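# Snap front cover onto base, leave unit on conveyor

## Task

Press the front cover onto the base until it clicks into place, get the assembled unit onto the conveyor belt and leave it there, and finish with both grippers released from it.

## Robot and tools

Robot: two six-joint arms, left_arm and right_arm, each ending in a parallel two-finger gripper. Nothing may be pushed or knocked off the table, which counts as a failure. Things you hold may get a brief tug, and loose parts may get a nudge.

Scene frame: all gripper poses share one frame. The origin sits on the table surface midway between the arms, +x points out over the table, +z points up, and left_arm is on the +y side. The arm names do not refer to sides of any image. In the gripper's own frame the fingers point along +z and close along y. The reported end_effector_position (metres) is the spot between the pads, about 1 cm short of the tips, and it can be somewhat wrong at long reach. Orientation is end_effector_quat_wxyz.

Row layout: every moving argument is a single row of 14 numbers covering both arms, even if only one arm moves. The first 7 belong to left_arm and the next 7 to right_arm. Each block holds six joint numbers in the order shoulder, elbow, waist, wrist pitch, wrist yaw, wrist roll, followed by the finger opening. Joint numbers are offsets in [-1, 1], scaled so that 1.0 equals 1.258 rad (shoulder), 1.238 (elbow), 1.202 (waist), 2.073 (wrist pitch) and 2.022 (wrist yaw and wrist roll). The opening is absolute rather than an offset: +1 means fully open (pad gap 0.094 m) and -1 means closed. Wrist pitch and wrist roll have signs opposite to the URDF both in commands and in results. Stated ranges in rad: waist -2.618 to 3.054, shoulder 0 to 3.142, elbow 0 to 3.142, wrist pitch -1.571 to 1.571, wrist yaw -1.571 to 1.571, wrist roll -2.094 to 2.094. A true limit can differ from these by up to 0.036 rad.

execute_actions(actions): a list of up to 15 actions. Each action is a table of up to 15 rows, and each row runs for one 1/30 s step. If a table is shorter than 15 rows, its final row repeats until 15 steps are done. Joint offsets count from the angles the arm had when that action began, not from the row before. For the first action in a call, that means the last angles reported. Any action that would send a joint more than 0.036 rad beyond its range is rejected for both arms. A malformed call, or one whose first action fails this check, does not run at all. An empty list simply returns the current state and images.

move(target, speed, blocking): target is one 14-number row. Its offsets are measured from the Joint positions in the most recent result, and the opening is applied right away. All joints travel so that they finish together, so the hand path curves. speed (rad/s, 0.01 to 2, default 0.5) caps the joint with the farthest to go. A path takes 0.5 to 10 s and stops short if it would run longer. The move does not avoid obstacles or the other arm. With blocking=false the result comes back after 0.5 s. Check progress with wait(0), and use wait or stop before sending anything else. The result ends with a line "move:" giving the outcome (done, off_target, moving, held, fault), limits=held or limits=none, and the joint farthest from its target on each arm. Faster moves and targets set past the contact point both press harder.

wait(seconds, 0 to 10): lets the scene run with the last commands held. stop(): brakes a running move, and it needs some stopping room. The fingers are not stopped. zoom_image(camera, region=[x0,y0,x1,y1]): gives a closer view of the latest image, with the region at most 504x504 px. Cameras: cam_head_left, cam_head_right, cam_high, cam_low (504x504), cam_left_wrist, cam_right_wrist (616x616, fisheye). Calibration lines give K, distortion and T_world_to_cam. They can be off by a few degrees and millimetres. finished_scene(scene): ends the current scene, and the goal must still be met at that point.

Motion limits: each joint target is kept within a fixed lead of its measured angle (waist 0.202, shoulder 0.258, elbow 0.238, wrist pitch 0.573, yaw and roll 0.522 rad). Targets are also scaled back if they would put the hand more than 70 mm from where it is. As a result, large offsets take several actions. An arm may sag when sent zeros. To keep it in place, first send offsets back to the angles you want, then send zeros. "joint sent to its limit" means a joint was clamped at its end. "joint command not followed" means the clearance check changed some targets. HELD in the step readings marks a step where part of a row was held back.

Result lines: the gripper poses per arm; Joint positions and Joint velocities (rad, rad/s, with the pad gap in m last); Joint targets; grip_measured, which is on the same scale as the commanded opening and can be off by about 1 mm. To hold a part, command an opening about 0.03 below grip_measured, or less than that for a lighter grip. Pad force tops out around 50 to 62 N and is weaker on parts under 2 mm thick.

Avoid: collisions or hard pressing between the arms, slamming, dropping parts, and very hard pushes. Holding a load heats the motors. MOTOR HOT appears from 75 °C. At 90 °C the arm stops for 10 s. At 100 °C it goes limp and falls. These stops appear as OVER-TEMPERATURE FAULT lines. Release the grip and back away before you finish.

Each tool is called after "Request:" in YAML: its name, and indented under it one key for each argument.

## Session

Request:
execute_actions:
  actions: []

Scene clock: 0.00 s.
left_arm: end_effector_position=(+0.4600, +0.5123, +0.3695) grip_measured=+1.000 end_effector_quat_wxyz=(-0.279, +0.620, -0.471, +0.563) | right_arm: end_effector_position=(+0.1308, -0.2150, +0.1616) grip_measured=+1.000 end_effector_quat_wxyz=(-0.016, +0.759, -0.598, +0.257)
Joint names: [shoulder, elbow, waist, wrist pitch, wrist yaw, wrist roll]
Joint positions: left_arm=[1.875 1.869 0.618 0.31  0.822 1.798 0.094] | right_arm=[1.105 0.992 0.889 1.425 0.519 0.906 0.094]
Joint velocities: left_arm=[-0.012 -0.002  0.002 -0.066 -0.081  0.022  0.   ] | right_arm=[-0.002 -0.027 -0.007 -0.022 -0.066  0.022  0.   ]
Joint targets: left_arm=[1.860 1.882 0.618 0.301 0.825 1.792] | right_arm=[1.100 0.996 0.889 1.426 0.520 0.903]
camera_calibration (this result's frames):
cam_left_wrist: T_world_to_cam=[[0.312572, 0.594734, 0.740669, -0.720573], [-0.468929, -0.58149, 0.664812, 0.3132], [0.826078, -0.555123, 0.0971302, 0.00469004], [0, 0, 0, 1]] pos_world=[0.368225, 0.613275, 0.325031]
cam_right_wrist: T_world_to_cam=[[0.884223, 0.267501, 0.382874, -0.124687], [-0.165674, -0.586807, 0.792597, -0.191286], [0.436693, -0.764265, -0.47455, -0.0344254], [0, 0, 0, 1]] pos_world=[0.0935934, -0.105204, 0.183015]

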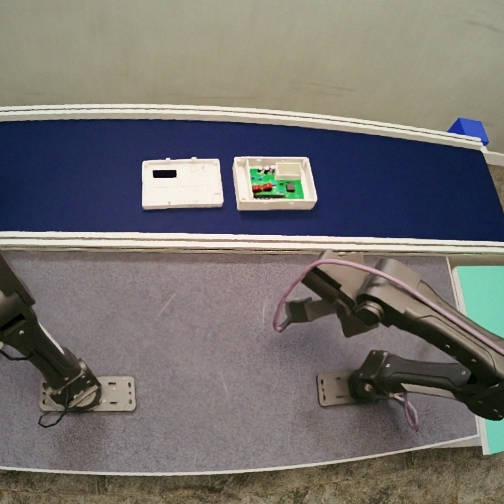

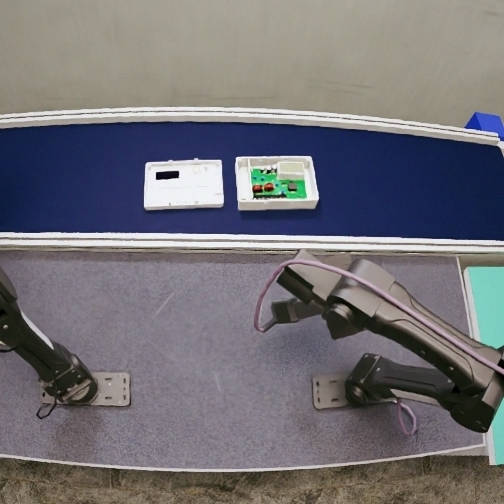

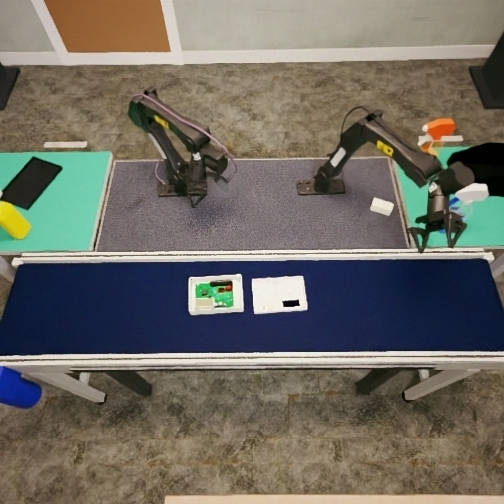

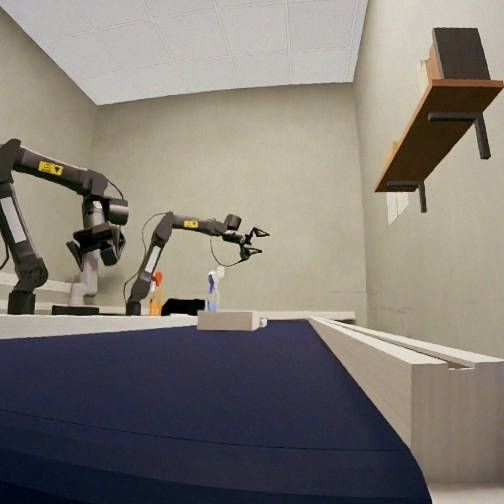

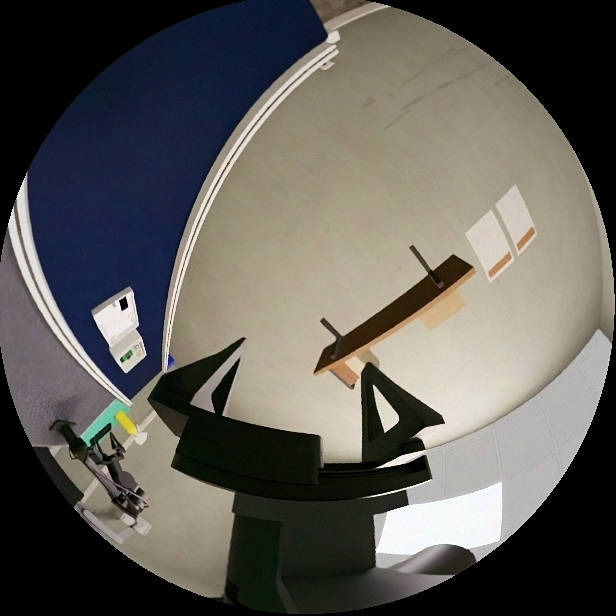

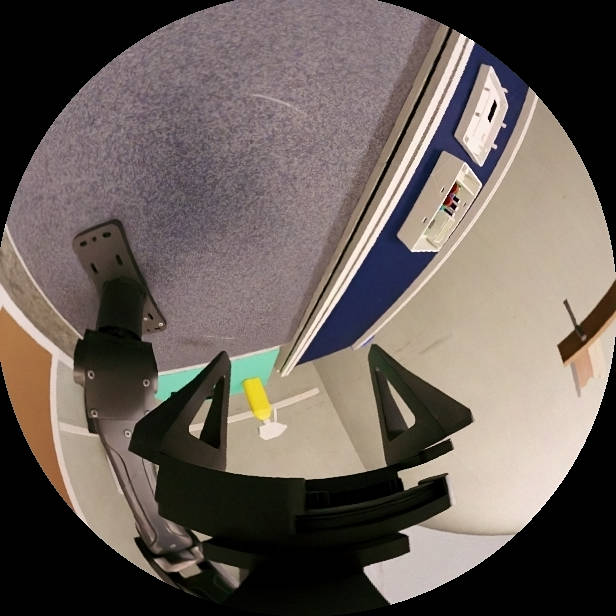

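Request:
move:
  target: [0.298,0.138,-0.714,0.38,-0.407,-0.75,-0.3,0.1,-0.1,-0.7,-0.6,-0.257,0.328,0.35]
  speed: 0.8

Request:
zoom_image:
  camera: "cam_high"
  region: [170,220,350,340]

Scene clock: 16.97 s.
left_arm: end_effector_position=(+0.4491, +0.1897, +0.0774) grip_measured=-0.297 end_effector_quat_wxyz=(+0.109, -0.039, +0.993, -0.035) | right_arm: end_effector_position=(+0.3590, -0.2584, +0.2187) grip_measured=+0.353 end_effector_quat_wxyz=(-0.364, +0.631, -0.592, +0.345)
Joint names: [shoulder, elbow, waist, wrist pitch, wrist yaw, wrist roll]
Joint positions: left_arm=[ 2.26   2.008 -0.246  1.091  0.014  0.288  0.033] | right_arm=[1.218 0.881 0.055 0.182 0.014 1.568 0.064]
Joint velocities: left_arm=[-0.002 -0.022 -0.007  0.037  0.007  0.037 -0.001] | right_arm=[-0.007 -0.002  0.012  0.051 -0.007  0.11  -0.001]
Joint targets: left_arm=[2.250 2.040 -0.240 1.097 -0.001 0.282] | right_arm=[1.231 0.868 0.047 0.181 -0.000 1.569]
move: off_target (left_arm); limits=none; left_arm: farthest joint: the elbow, 0.032 radians from its target (0.170 radians at the start); right_arm: farthest joint: the wrist yaw, 0.014 radians from its target (0.520 radians at the start)
camera_calibration (this result's frames):
cam_left_wrist: T_world_to_cam=[[0.304578, -0.948, 0.0923449, 0.037483], [-0.914165, -0.263722, 0.307821, 0.481944], [-0.267461, -0.178174, -0.946952, 0.363366], [0, 0, 0, 1]] pos_world=[0.526346, 0.227375, 0.192277]
cam_right_wrist: T_world_to_cam=[[0.456088, 0.000483527, 0.889934, -0.362869], [-0.487721, -0.836315, 0.25041, -0.054452], [0.744387, -0.548249, -0.381198, -0.215196], [0, 0, 0, 1]] pos_world=[0.299132, -0.163344, 0.254533]

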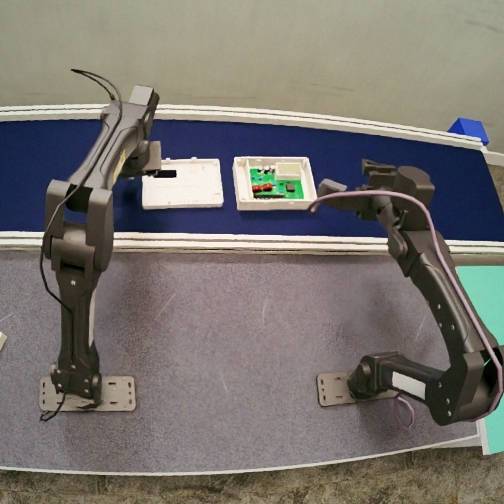

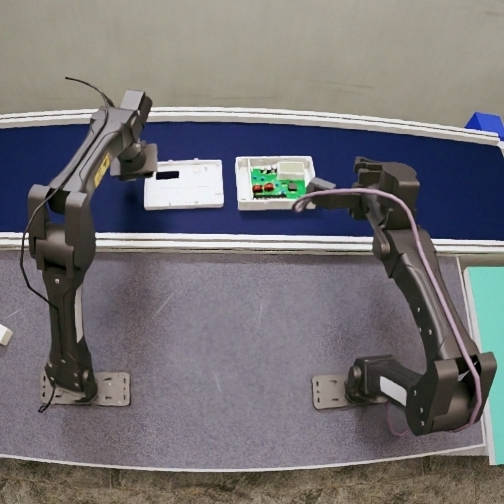

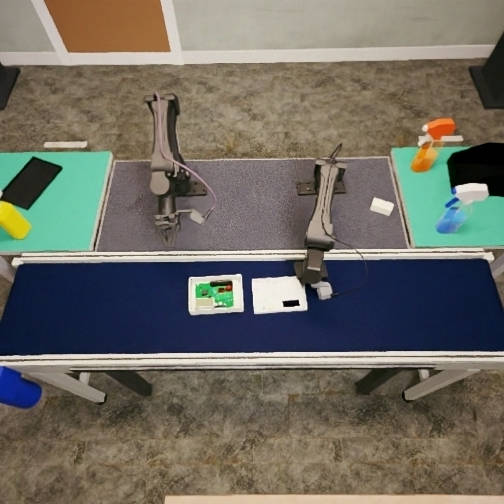

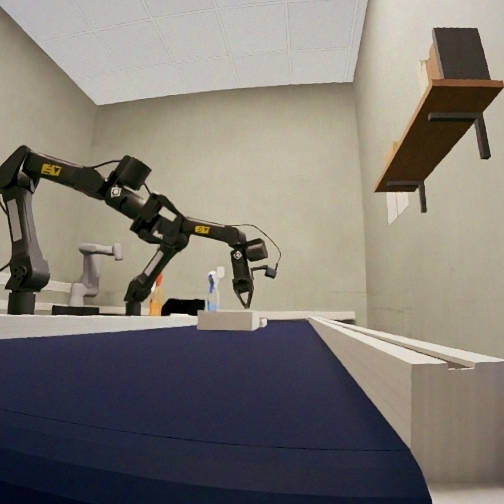

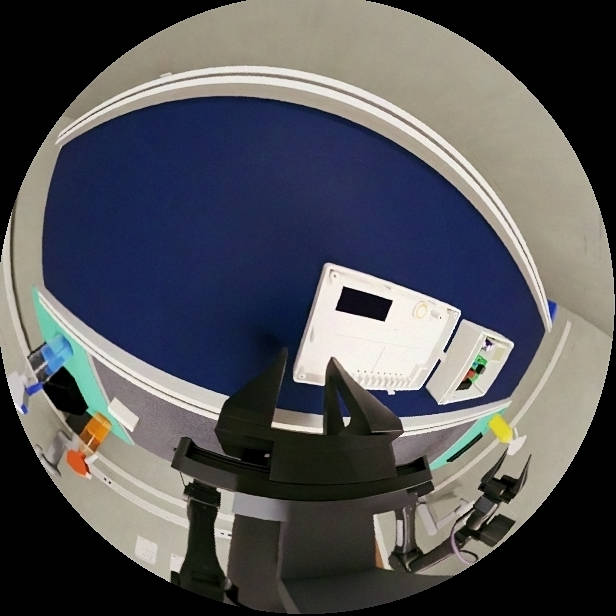

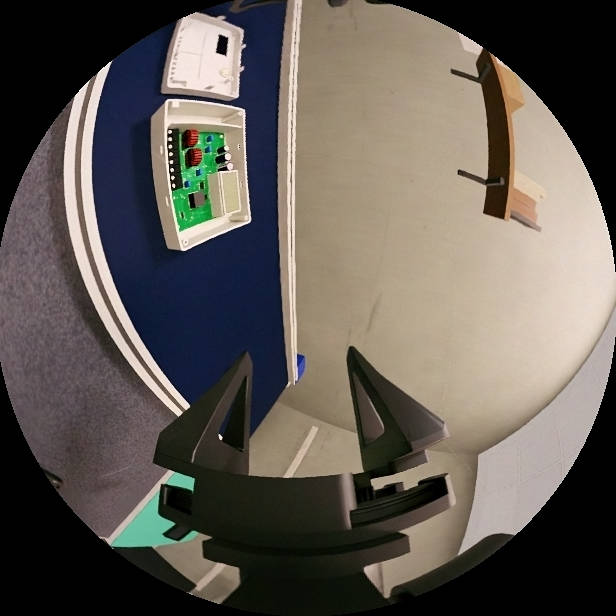

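Region (170, 220, 350, 340) of cam_high's 504x504 image, scaled by 2.800, with more detail than that image has.

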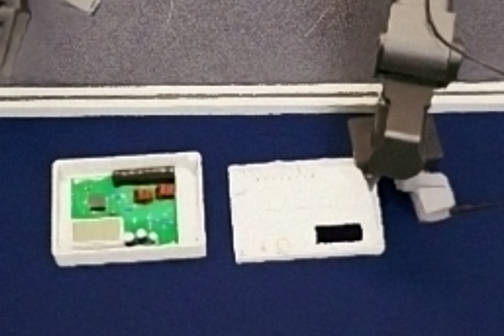

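Request:
move:
  target: [0.1,0.04,0,-0.05,0,0,-0.3,0,0,0,0,0,0,0.35]
  speed: 0.15

Request:
wait:
  seconds: 0.5

Scene clock: 21.63 s.
left_arm: end_effector_position=(+0.4673, +0.1859, +0.0274) grip_measured=-0.297 end_effector_quat_wxyz=(+0.100, -0.039, +0.994, -0.033) | right_arm: end_effector_position=(+0.3590, -0.2584, +0.2187) grip_measured=+0.353 end_effector_quat_wxyz=(-0.365, +0.631, -0.591, +0.345)
Joint names: [shoulder, elbow, waist, wrist pitch, wrist yaw, wrist roll]
Joint positions: left_arm=[ 2.387  2.032 -0.246  1.005  0.014  0.287  0.033] | right_arm=[1.218 0.881 0.055 0.181 0.014 1.568 0.064]
Joint velocities: left_arm=[ 0.022 -0.007  0.002 -0.007 -0.007 -0.022 -0.001] | right_arm=[-0.017  0.002 -0.022 -0.022  0.066  0.081  0.001]
Joint targets: left_arm=[2.386 2.058 -0.246 0.987 0.015 0.287] | right_arm=[1.218 0.881 0.055 0.181 0.014 1.568]
move: off_target (left_arm); limits=none; left_arm: farthest joint: the elbow, 0.026 radians from its target (0.049 radians at the start); right_arm: farthest joint: the wrist pitch, 0.001 radians from its target (0.001 radians at the start)
camera_calibration (this result's frames):
cam_left_wrist: T_world_to_cam=[[0.305378, -0.948558, 0.0835553, 0.0329054], [-0.908963, -0.264228, 0.322444, 0.510257], [-0.283779, -0.174416, -0.942894, 0.326992], [0, 0, 0, 1]] pos_world=[0.54655, 0.223069, 0.14104]
cam_right_wrist: T_world_to_cam=[[0.455732, 0.000838605, 0.890117, -0.362784], [-0.487663, -0.836332, 0.250467, -0.0544844], [0.744643, -0.548223, -0.380734, -0.215384], [0, 0, 0, 1]] pos_world=[0.299146, -0.163341, 0.254563]

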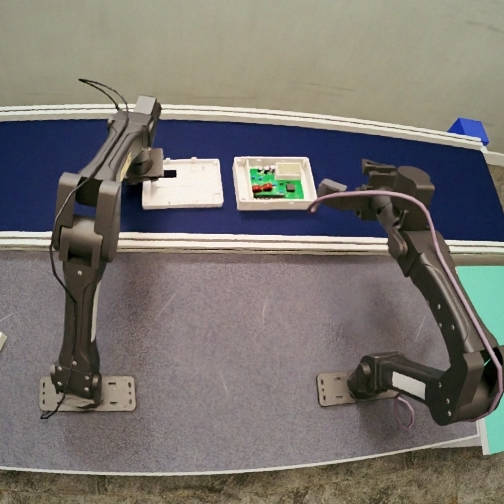

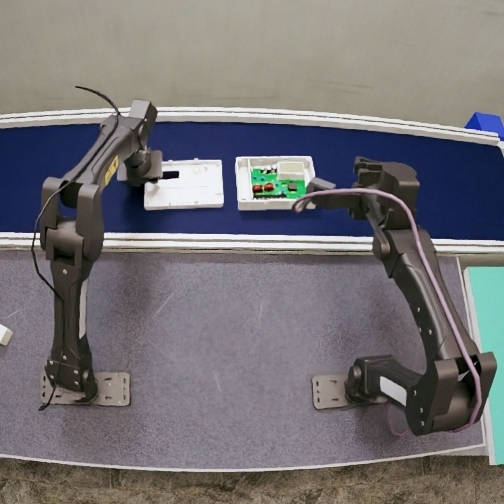

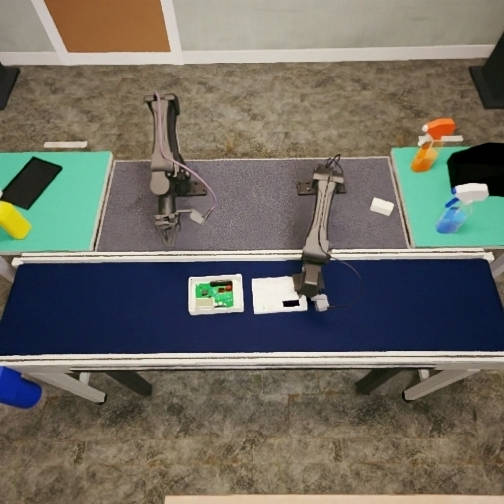

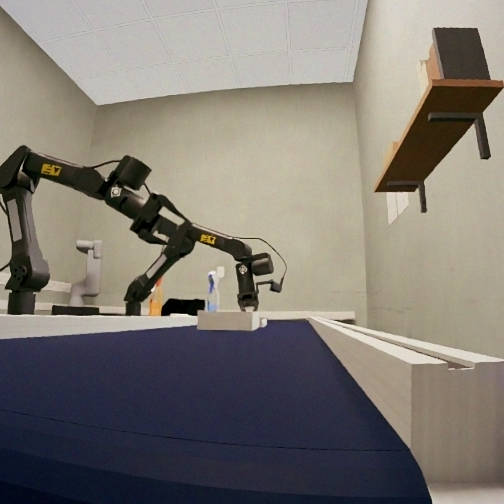

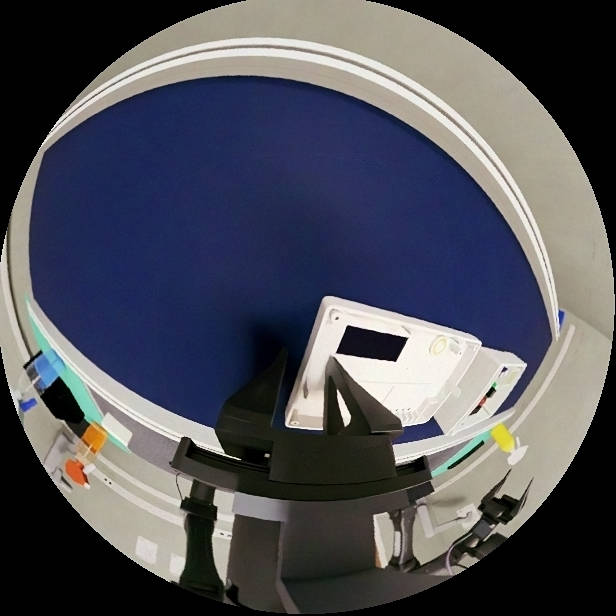

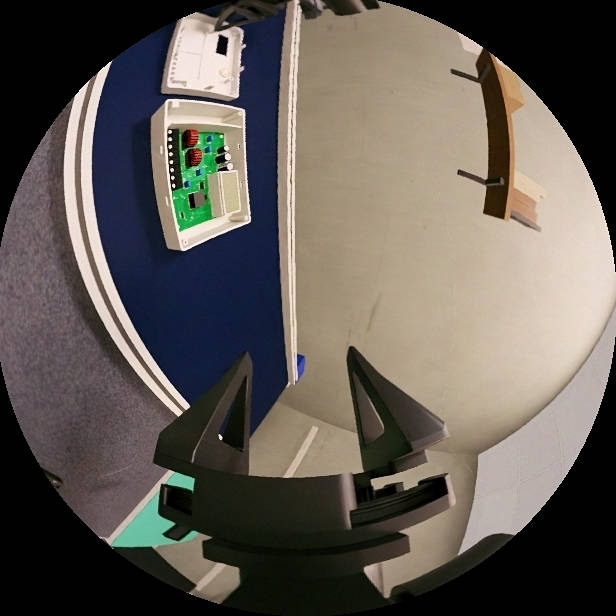

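Scene clock: 22.13 s.
left_arm: end_effector_position=(+0.4674, +0.1859, +0.0274) grip_measured=-0.297 end_effector_quat_wxyz=(+0.100, -0.039, +0.994, -0.033) | right_arm: end_effector_position=(+0.3590, -0.2584, +0.2187) grip_measured=+0.353 end_effector_quat_wxyz=(-0.365, +0.631, -0.591, +0.345)
Joint names: [shoulder, elbow, waist, wrist pitch, wrist yaw, wrist roll]
Joint positions: left_arm=[ 2.387  2.032 -0.246  1.005  0.014  0.287  0.033] | right_arm=[1.218 0.881 0.055 0.181 0.014 1.568 0.064]
Joint velocities: left_arm=[ 0.002 -0.007 -0.002  0.037 -0.051  0.022  0.001] | right_arm=[-0.007 -0.012  0.002  0.022 -0.007  0.007  0.001]
Joint targets: left_arm=[2.386 2.058 -0.246 0.987 0.015 0.287] | right_arm=[1.218 0.881 0.055 0.181 0.014 1.568]
wait: 0.50 s; at rest by 0.17 s
camera_calibration (this result's frames):
cam_left_wrist: T_world_to_cam=[[0.305347, -0.948552, 0.0837435, 0.0328662], [-0.909083, -0.264203, 0.322125, 0.510388], [-0.283427, -0.17449, -0.942986, 0.326885], [0, 0, 0, 1]] pos_world=[0.546598, 0.223059, 0.141086]
cam_right_wrist: T_world_to_cam=[[0.455732, 0.000838605, 0.890117, -0.362784], [-0.487663, -0.836332, 0.250467, -0.0544844], [0.744643, -0.548223, -0.380734, -0.215384], [0, 0, 0, 1]] pos_world=[0.299146, -0.163341, 0.254563]

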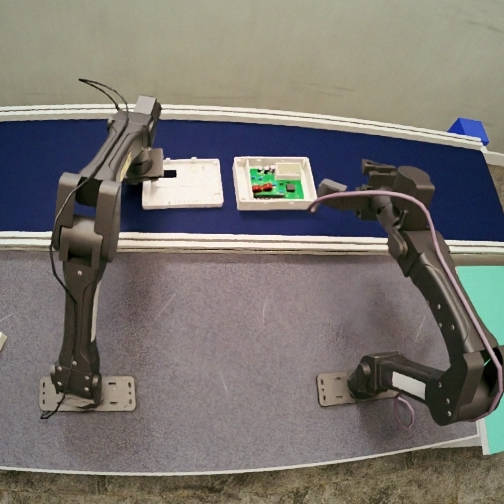

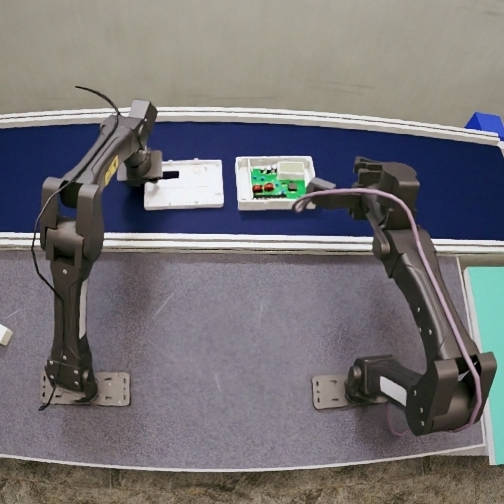

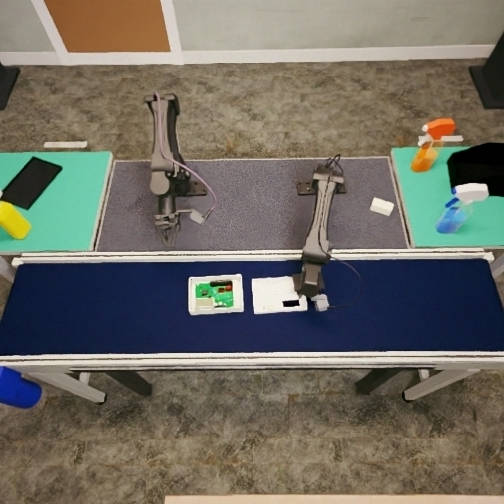

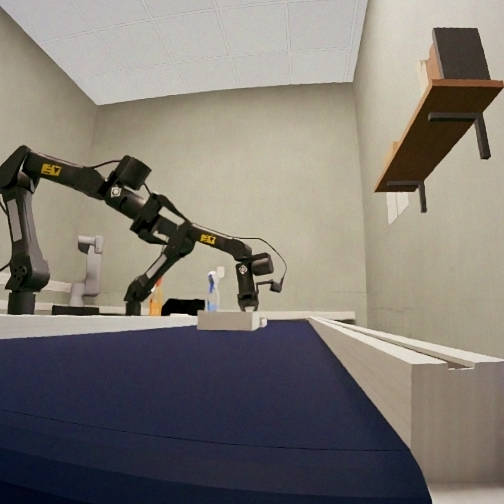

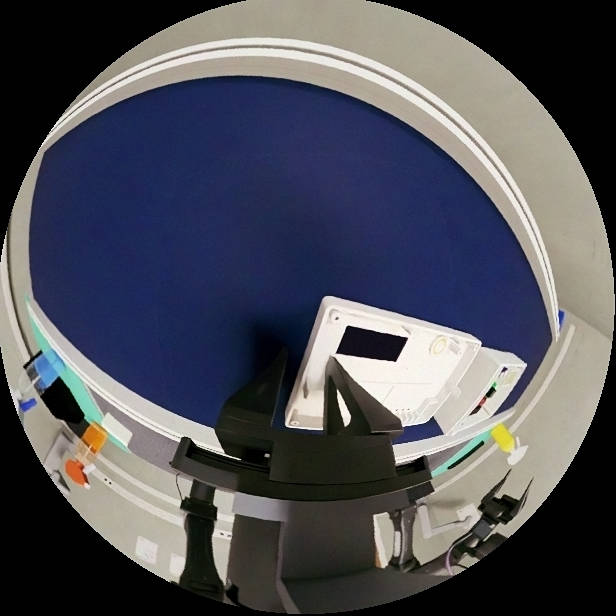

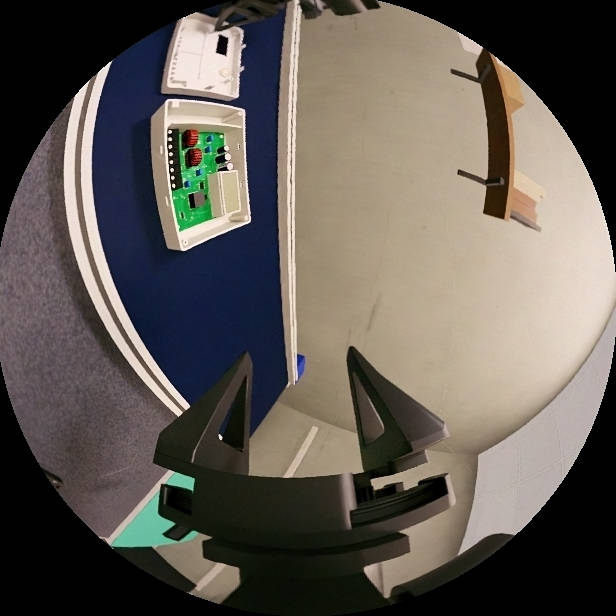

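Request:
move:
  target: [0.025,0.02,0,-0.01,0,-0.115,-0.3,0,0,0,0,0,0,0.35]
  speed: 0.2

Request:
move:
  target: [0,0.02,0,0,0,0,-1,0,0,0,0,0,0,0.35]

Request:
move:
  target: [-0.25,-0.03,0,0.12,0,0,-1,0,0,0,0,0,0,0.35]
  speed: 0.2

Scene clock: 30.33 s.
left_arm: end_effector_position=(+0.4711, +0.1846, +0.0262) grip_measured=-0.297 end_effector_quat_wxyz=(+0.108, +0.074, +0.991, -0.023) | right_arm: end_effector_position=(+0.3590, -0.2584, +0.2187) grip_measured=+0.353 end_effector_quat_wxyz=(-0.365, +0.631, -0.591, +0.345)
Joint names: [shoulder, elbow, waist, wrist pitch, wrist yaw, wrist roll]
Joint positions: left_arm=[ 2.397  2.041 -0.246  0.995  0.017  0.06   0.033] | right_arm=[1.218 0.881 0.055 0.181 0.014 1.568 0.064]
Joint velocities: left_arm=[-0.022  0.002 -0.012 -0.022 -0.066  0.022 -0.001] | right_arm=[ 0.017  0.002  0.002 -0.007  0.051  0.037  0.001]
Joint targets: left_arm=[2.419 2.057 -0.246 0.984 0.014 0.054] | right_arm=[1.218 0.881 0.055 0.181 0.014 1.568]
move: off_target (left_arm); limits=none; left_arm: farthest joint: the shoulder, 0.022 radians from its target (0.031 radians at the start); right_arm: farthest joint: the waist, 0.000 radians from its target (0.000 radians at the start)
camera_calibration (this result's frames):
cam_left_wrist: T_world_to_cam=[[0.0873179, -0.995074, 0.0469331, 0.142877], [-0.953171, -0.0697611, 0.294277, 0.4995], [-0.289553, -0.0704309, -0.954567, 0.31053], [0, 0, 0, 1]] pos_world=[0.553548, 0.19889, 0.142724]
cam_right_wrist: T_world_to_cam=[[0.455732, 0.000838605, 0.890117, -0.362784], [-0.487663, -0.836332, 0.250467, -0.0544844], [0.744643, -0.548223, -0.380734, -0.215384], [0, 0, 0, 1]] pos_world=[0.299146, -0.163341, 0.254563]

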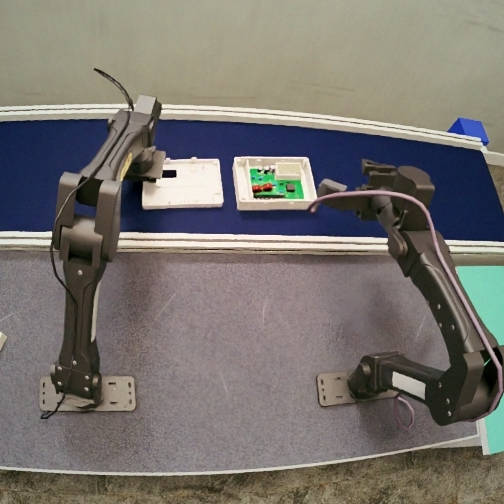

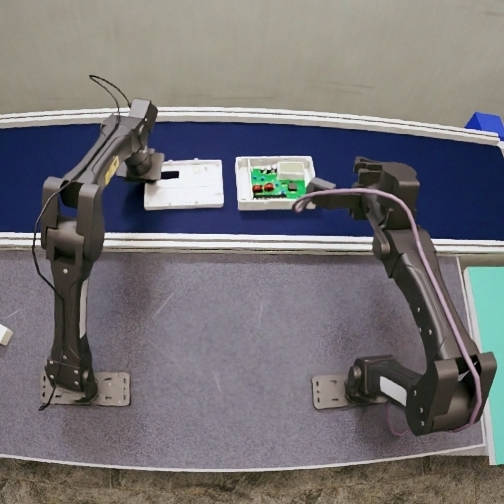

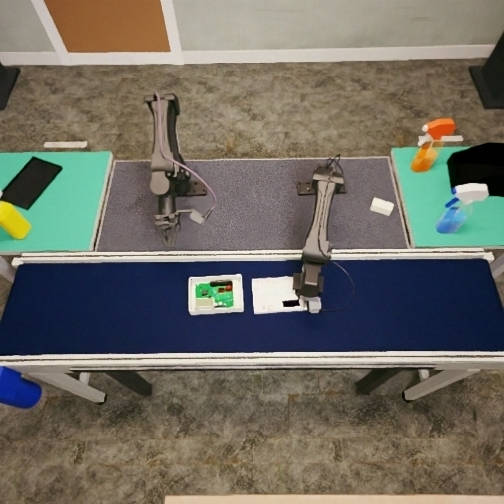

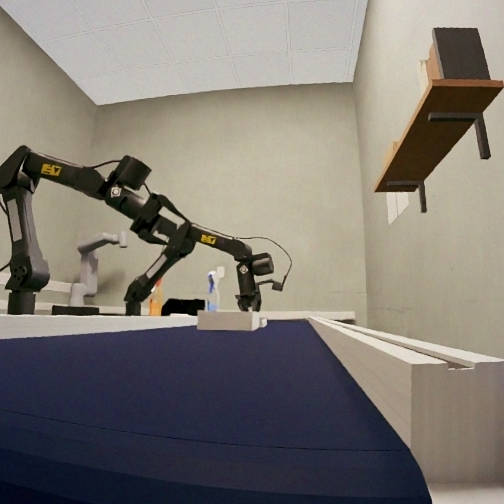

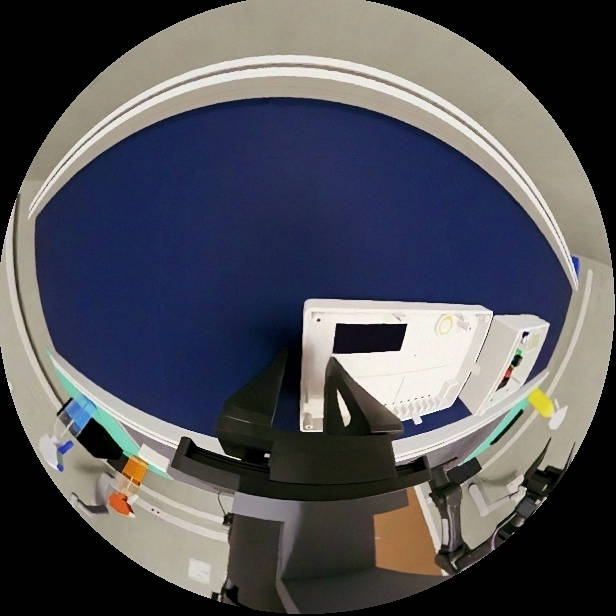

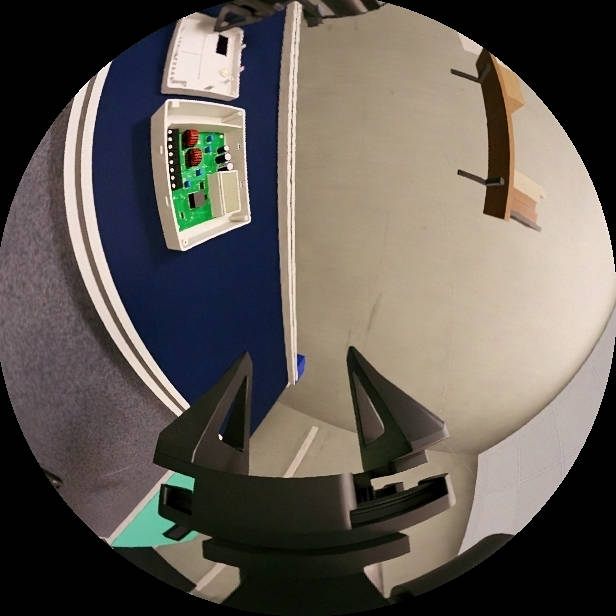

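Scene clock: 31.03 s.
left_arm: end_effector_position=(+0.4714, +0.1845, +0.0268) grip_measured=-0.936 end_effector_quat_wxyz=(+0.109, +0.074, +0.991, -0.023) | right_arm: end_effector_position=(+0.3590, -0.2584, +0.2187) grip_measured=+0.353 end_effector_quat_wxyz=(-0.365, +0.631, -0.591, +0.345)
Joint names: [shoulder, elbow, waist, wrist pitch, wrist yaw, wrist roll]
Joint positions: left_arm=[ 2.395  2.041 -0.246  0.994  0.018  0.06   0.003] | right_arm=[1.218 0.881 0.055 0.181 0.014 1.568 0.064]
Joint velocities: left_arm=[ 0.007 -0.022  0.007 -0.037 -0.037  0.022 -0.   ] | right_arm=[ 0.012  0.002  0.007 -0.037 -0.022 -0.081 -0.   ]
Joint targets: left_arm=[2.397 2.066 -0.246 0.995 0.017 0.061] | right_arm=[1.218 0.881 0.055 0.181 0.014 1.568]
move: off_target (left_arm); limits=none; left_arm: farthest joint: the elbow, 0.025 radians from its target (0.025 radians at the start); right_arm: farthest joint: the waist, 0.000 radians from its target (0.000 radians at the start)
camera_calibration (this result's frames):
cam_left_wrist: T_world_to_cam=[[0.086407, -0.995118, 0.0476842, 0.143117], [-0.953767, -0.0687973, 0.292566, 0.499718], [-0.287857, -0.0707594, -0.955056, 0.310459], [0, 0, 0, 1]] pos_world=[0.553616, 0.198765, 0.143481]
cam_right_wrist: T_world_to_cam=[[0.455732, 0.000838605, 0.890117, -0.362784], [-0.487663, -0.836332, 0.250467, -0.0544844], [0.744643, -0.548223, -0.380734, -0.215384], [0, 0, 0, 1]] pos_world=[0.299146, -0.163341, 0.254563]

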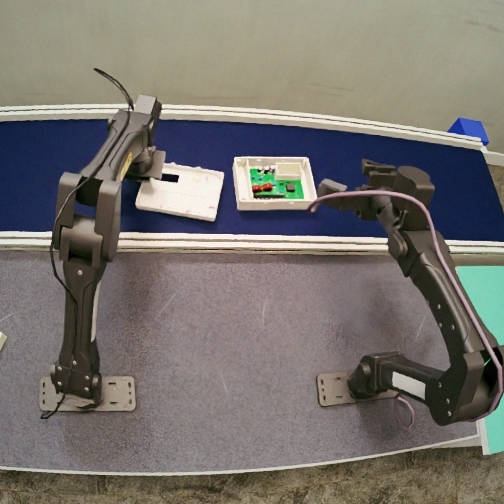

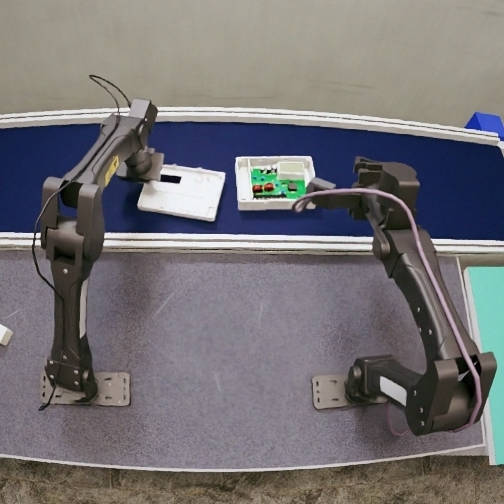

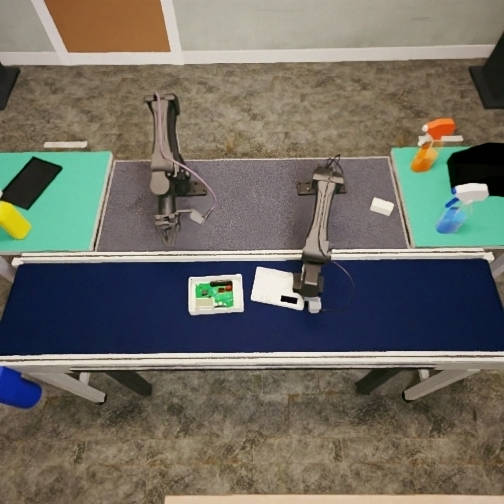

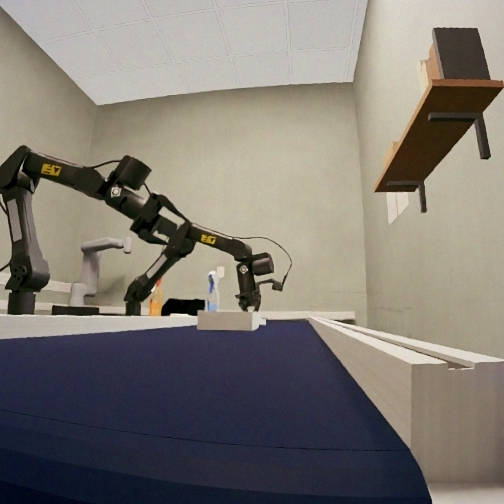

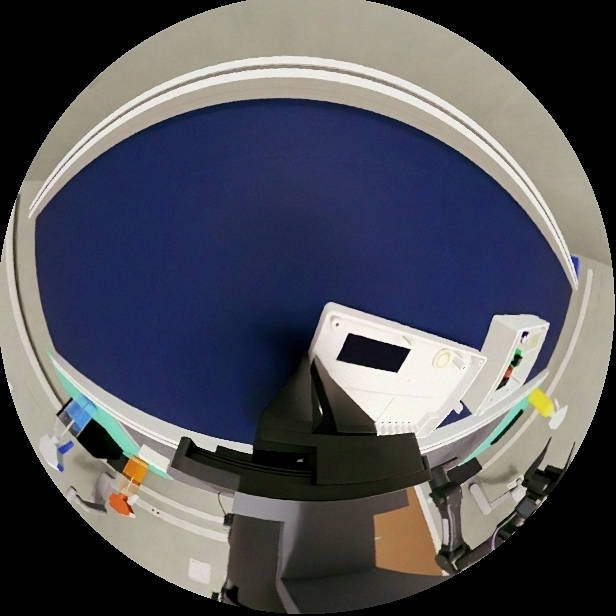

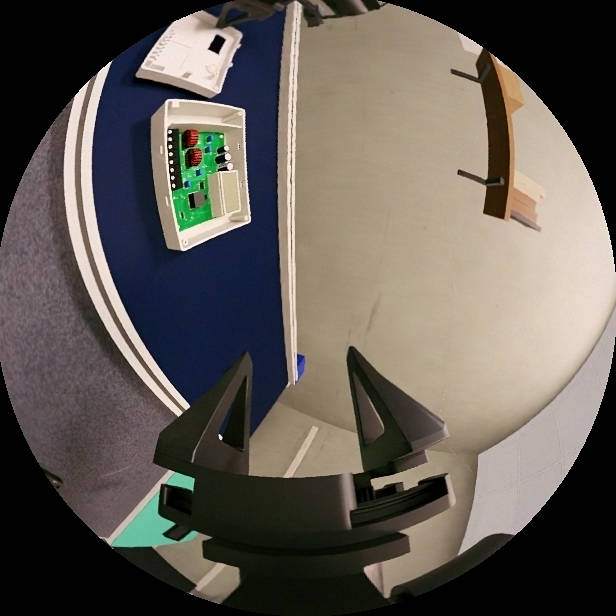

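Scene clock: 33.17 s.
left_arm: end_effector_position=(+0.4148, +0.1963, +0.1385) grip_measured=-0.936 end_effector_quat_wxyz=(+0.112, +0.074, +0.991, -0.024) | right_arm: end_effector_position=(+0.3590, -0.2584, +0.2187) grip_measured=+0.353 end_effector_quat_wxyz=(-0.365, +0.631, -0.591, +0.345)
Joint names: [shoulder, elbow, waist, wrist pitch, wrist yaw, wrist roll]
Joint positions: left_arm=[ 2.108  2.008 -0.246  1.241  0.018  0.06   0.003] | right_arm=[1.218 0.881 0.055 0.181 0.014 1.568 0.064]
Joint velocities: left_arm=[ 0.012  0.002  0.002  0.007  0.022  0.037 -0.001] | right_arm=[-0.002  0.002  0.002  0.007  0.007 -0.095 -0.001]
Joint targets: left_arm=[2.081 2.004 -0.246 1.243 0.018 0.060] | right_arm=[1.218 0.881 0.055 0.181 0.014 1.568]
move: off_target (left_arm); limits=none; left_arm: farthest joint: the shoulder, 0.028 radians from its target (0.315 radians at the start); right_arm: farthest joint: the waist, 0.000 radians from its target (0.000 radians at the start)
camera_calibration (this result's frames):
cam_left_wrist: T_world_to_cam=[[0.0860799, -0.99505, 0.0496655, 0.154341], [-0.955712, -0.0683896, 0.286246, 0.415418], [-0.281432, -0.0721059, -0.956868, 0.399591], [0, 0, 0, 1]] pos_world=[0.496193, 0.210801, 0.255778]
cam_right_wrist: T_world_to_cam=[[0.455732, 0.000838605, 0.890117, -0.362784], [-0.487663, -0.836332, 0.250467, -0.0544844], [0.744643, -0.548223, -0.380734, -0.215384], [0, 0, 0, 1]] pos_world=[0.299146, -0.163341, 0.254563]

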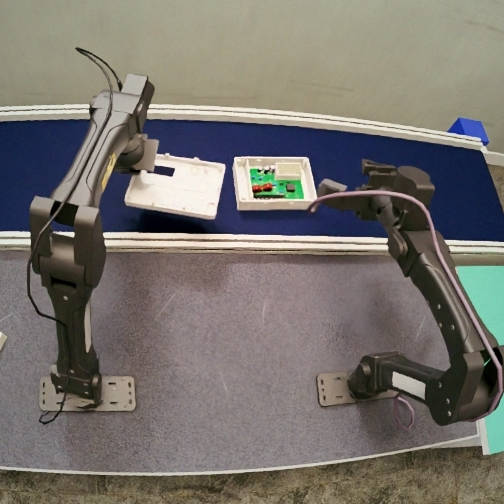

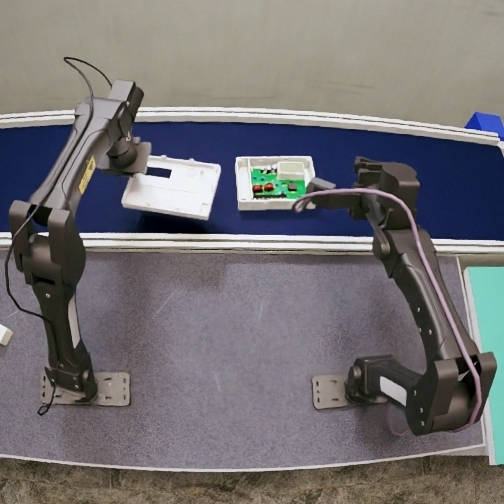

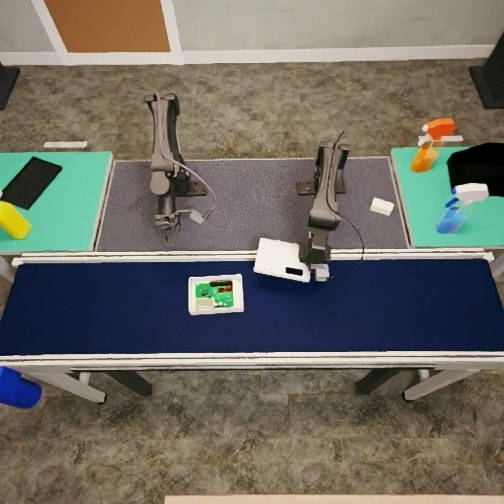

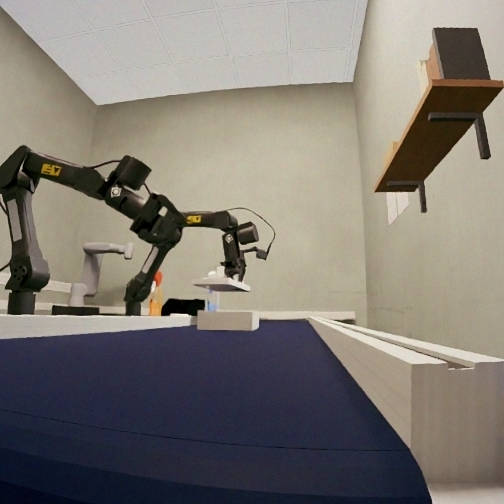

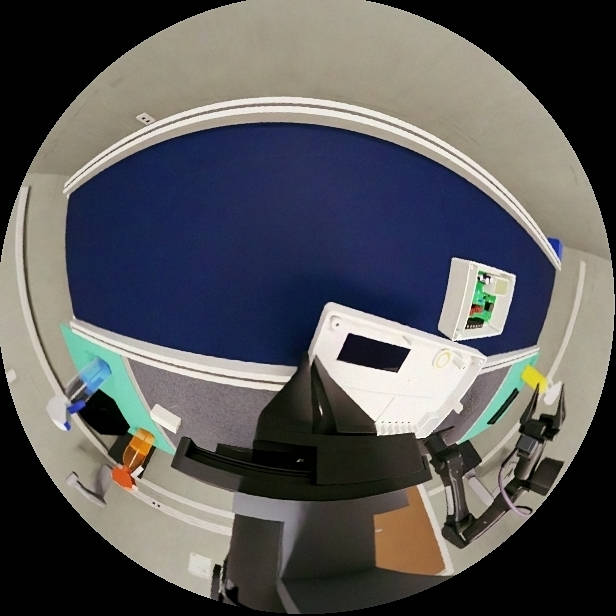

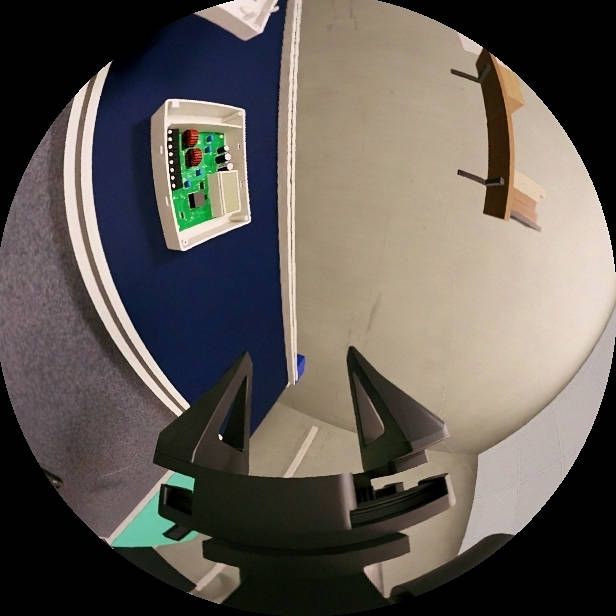

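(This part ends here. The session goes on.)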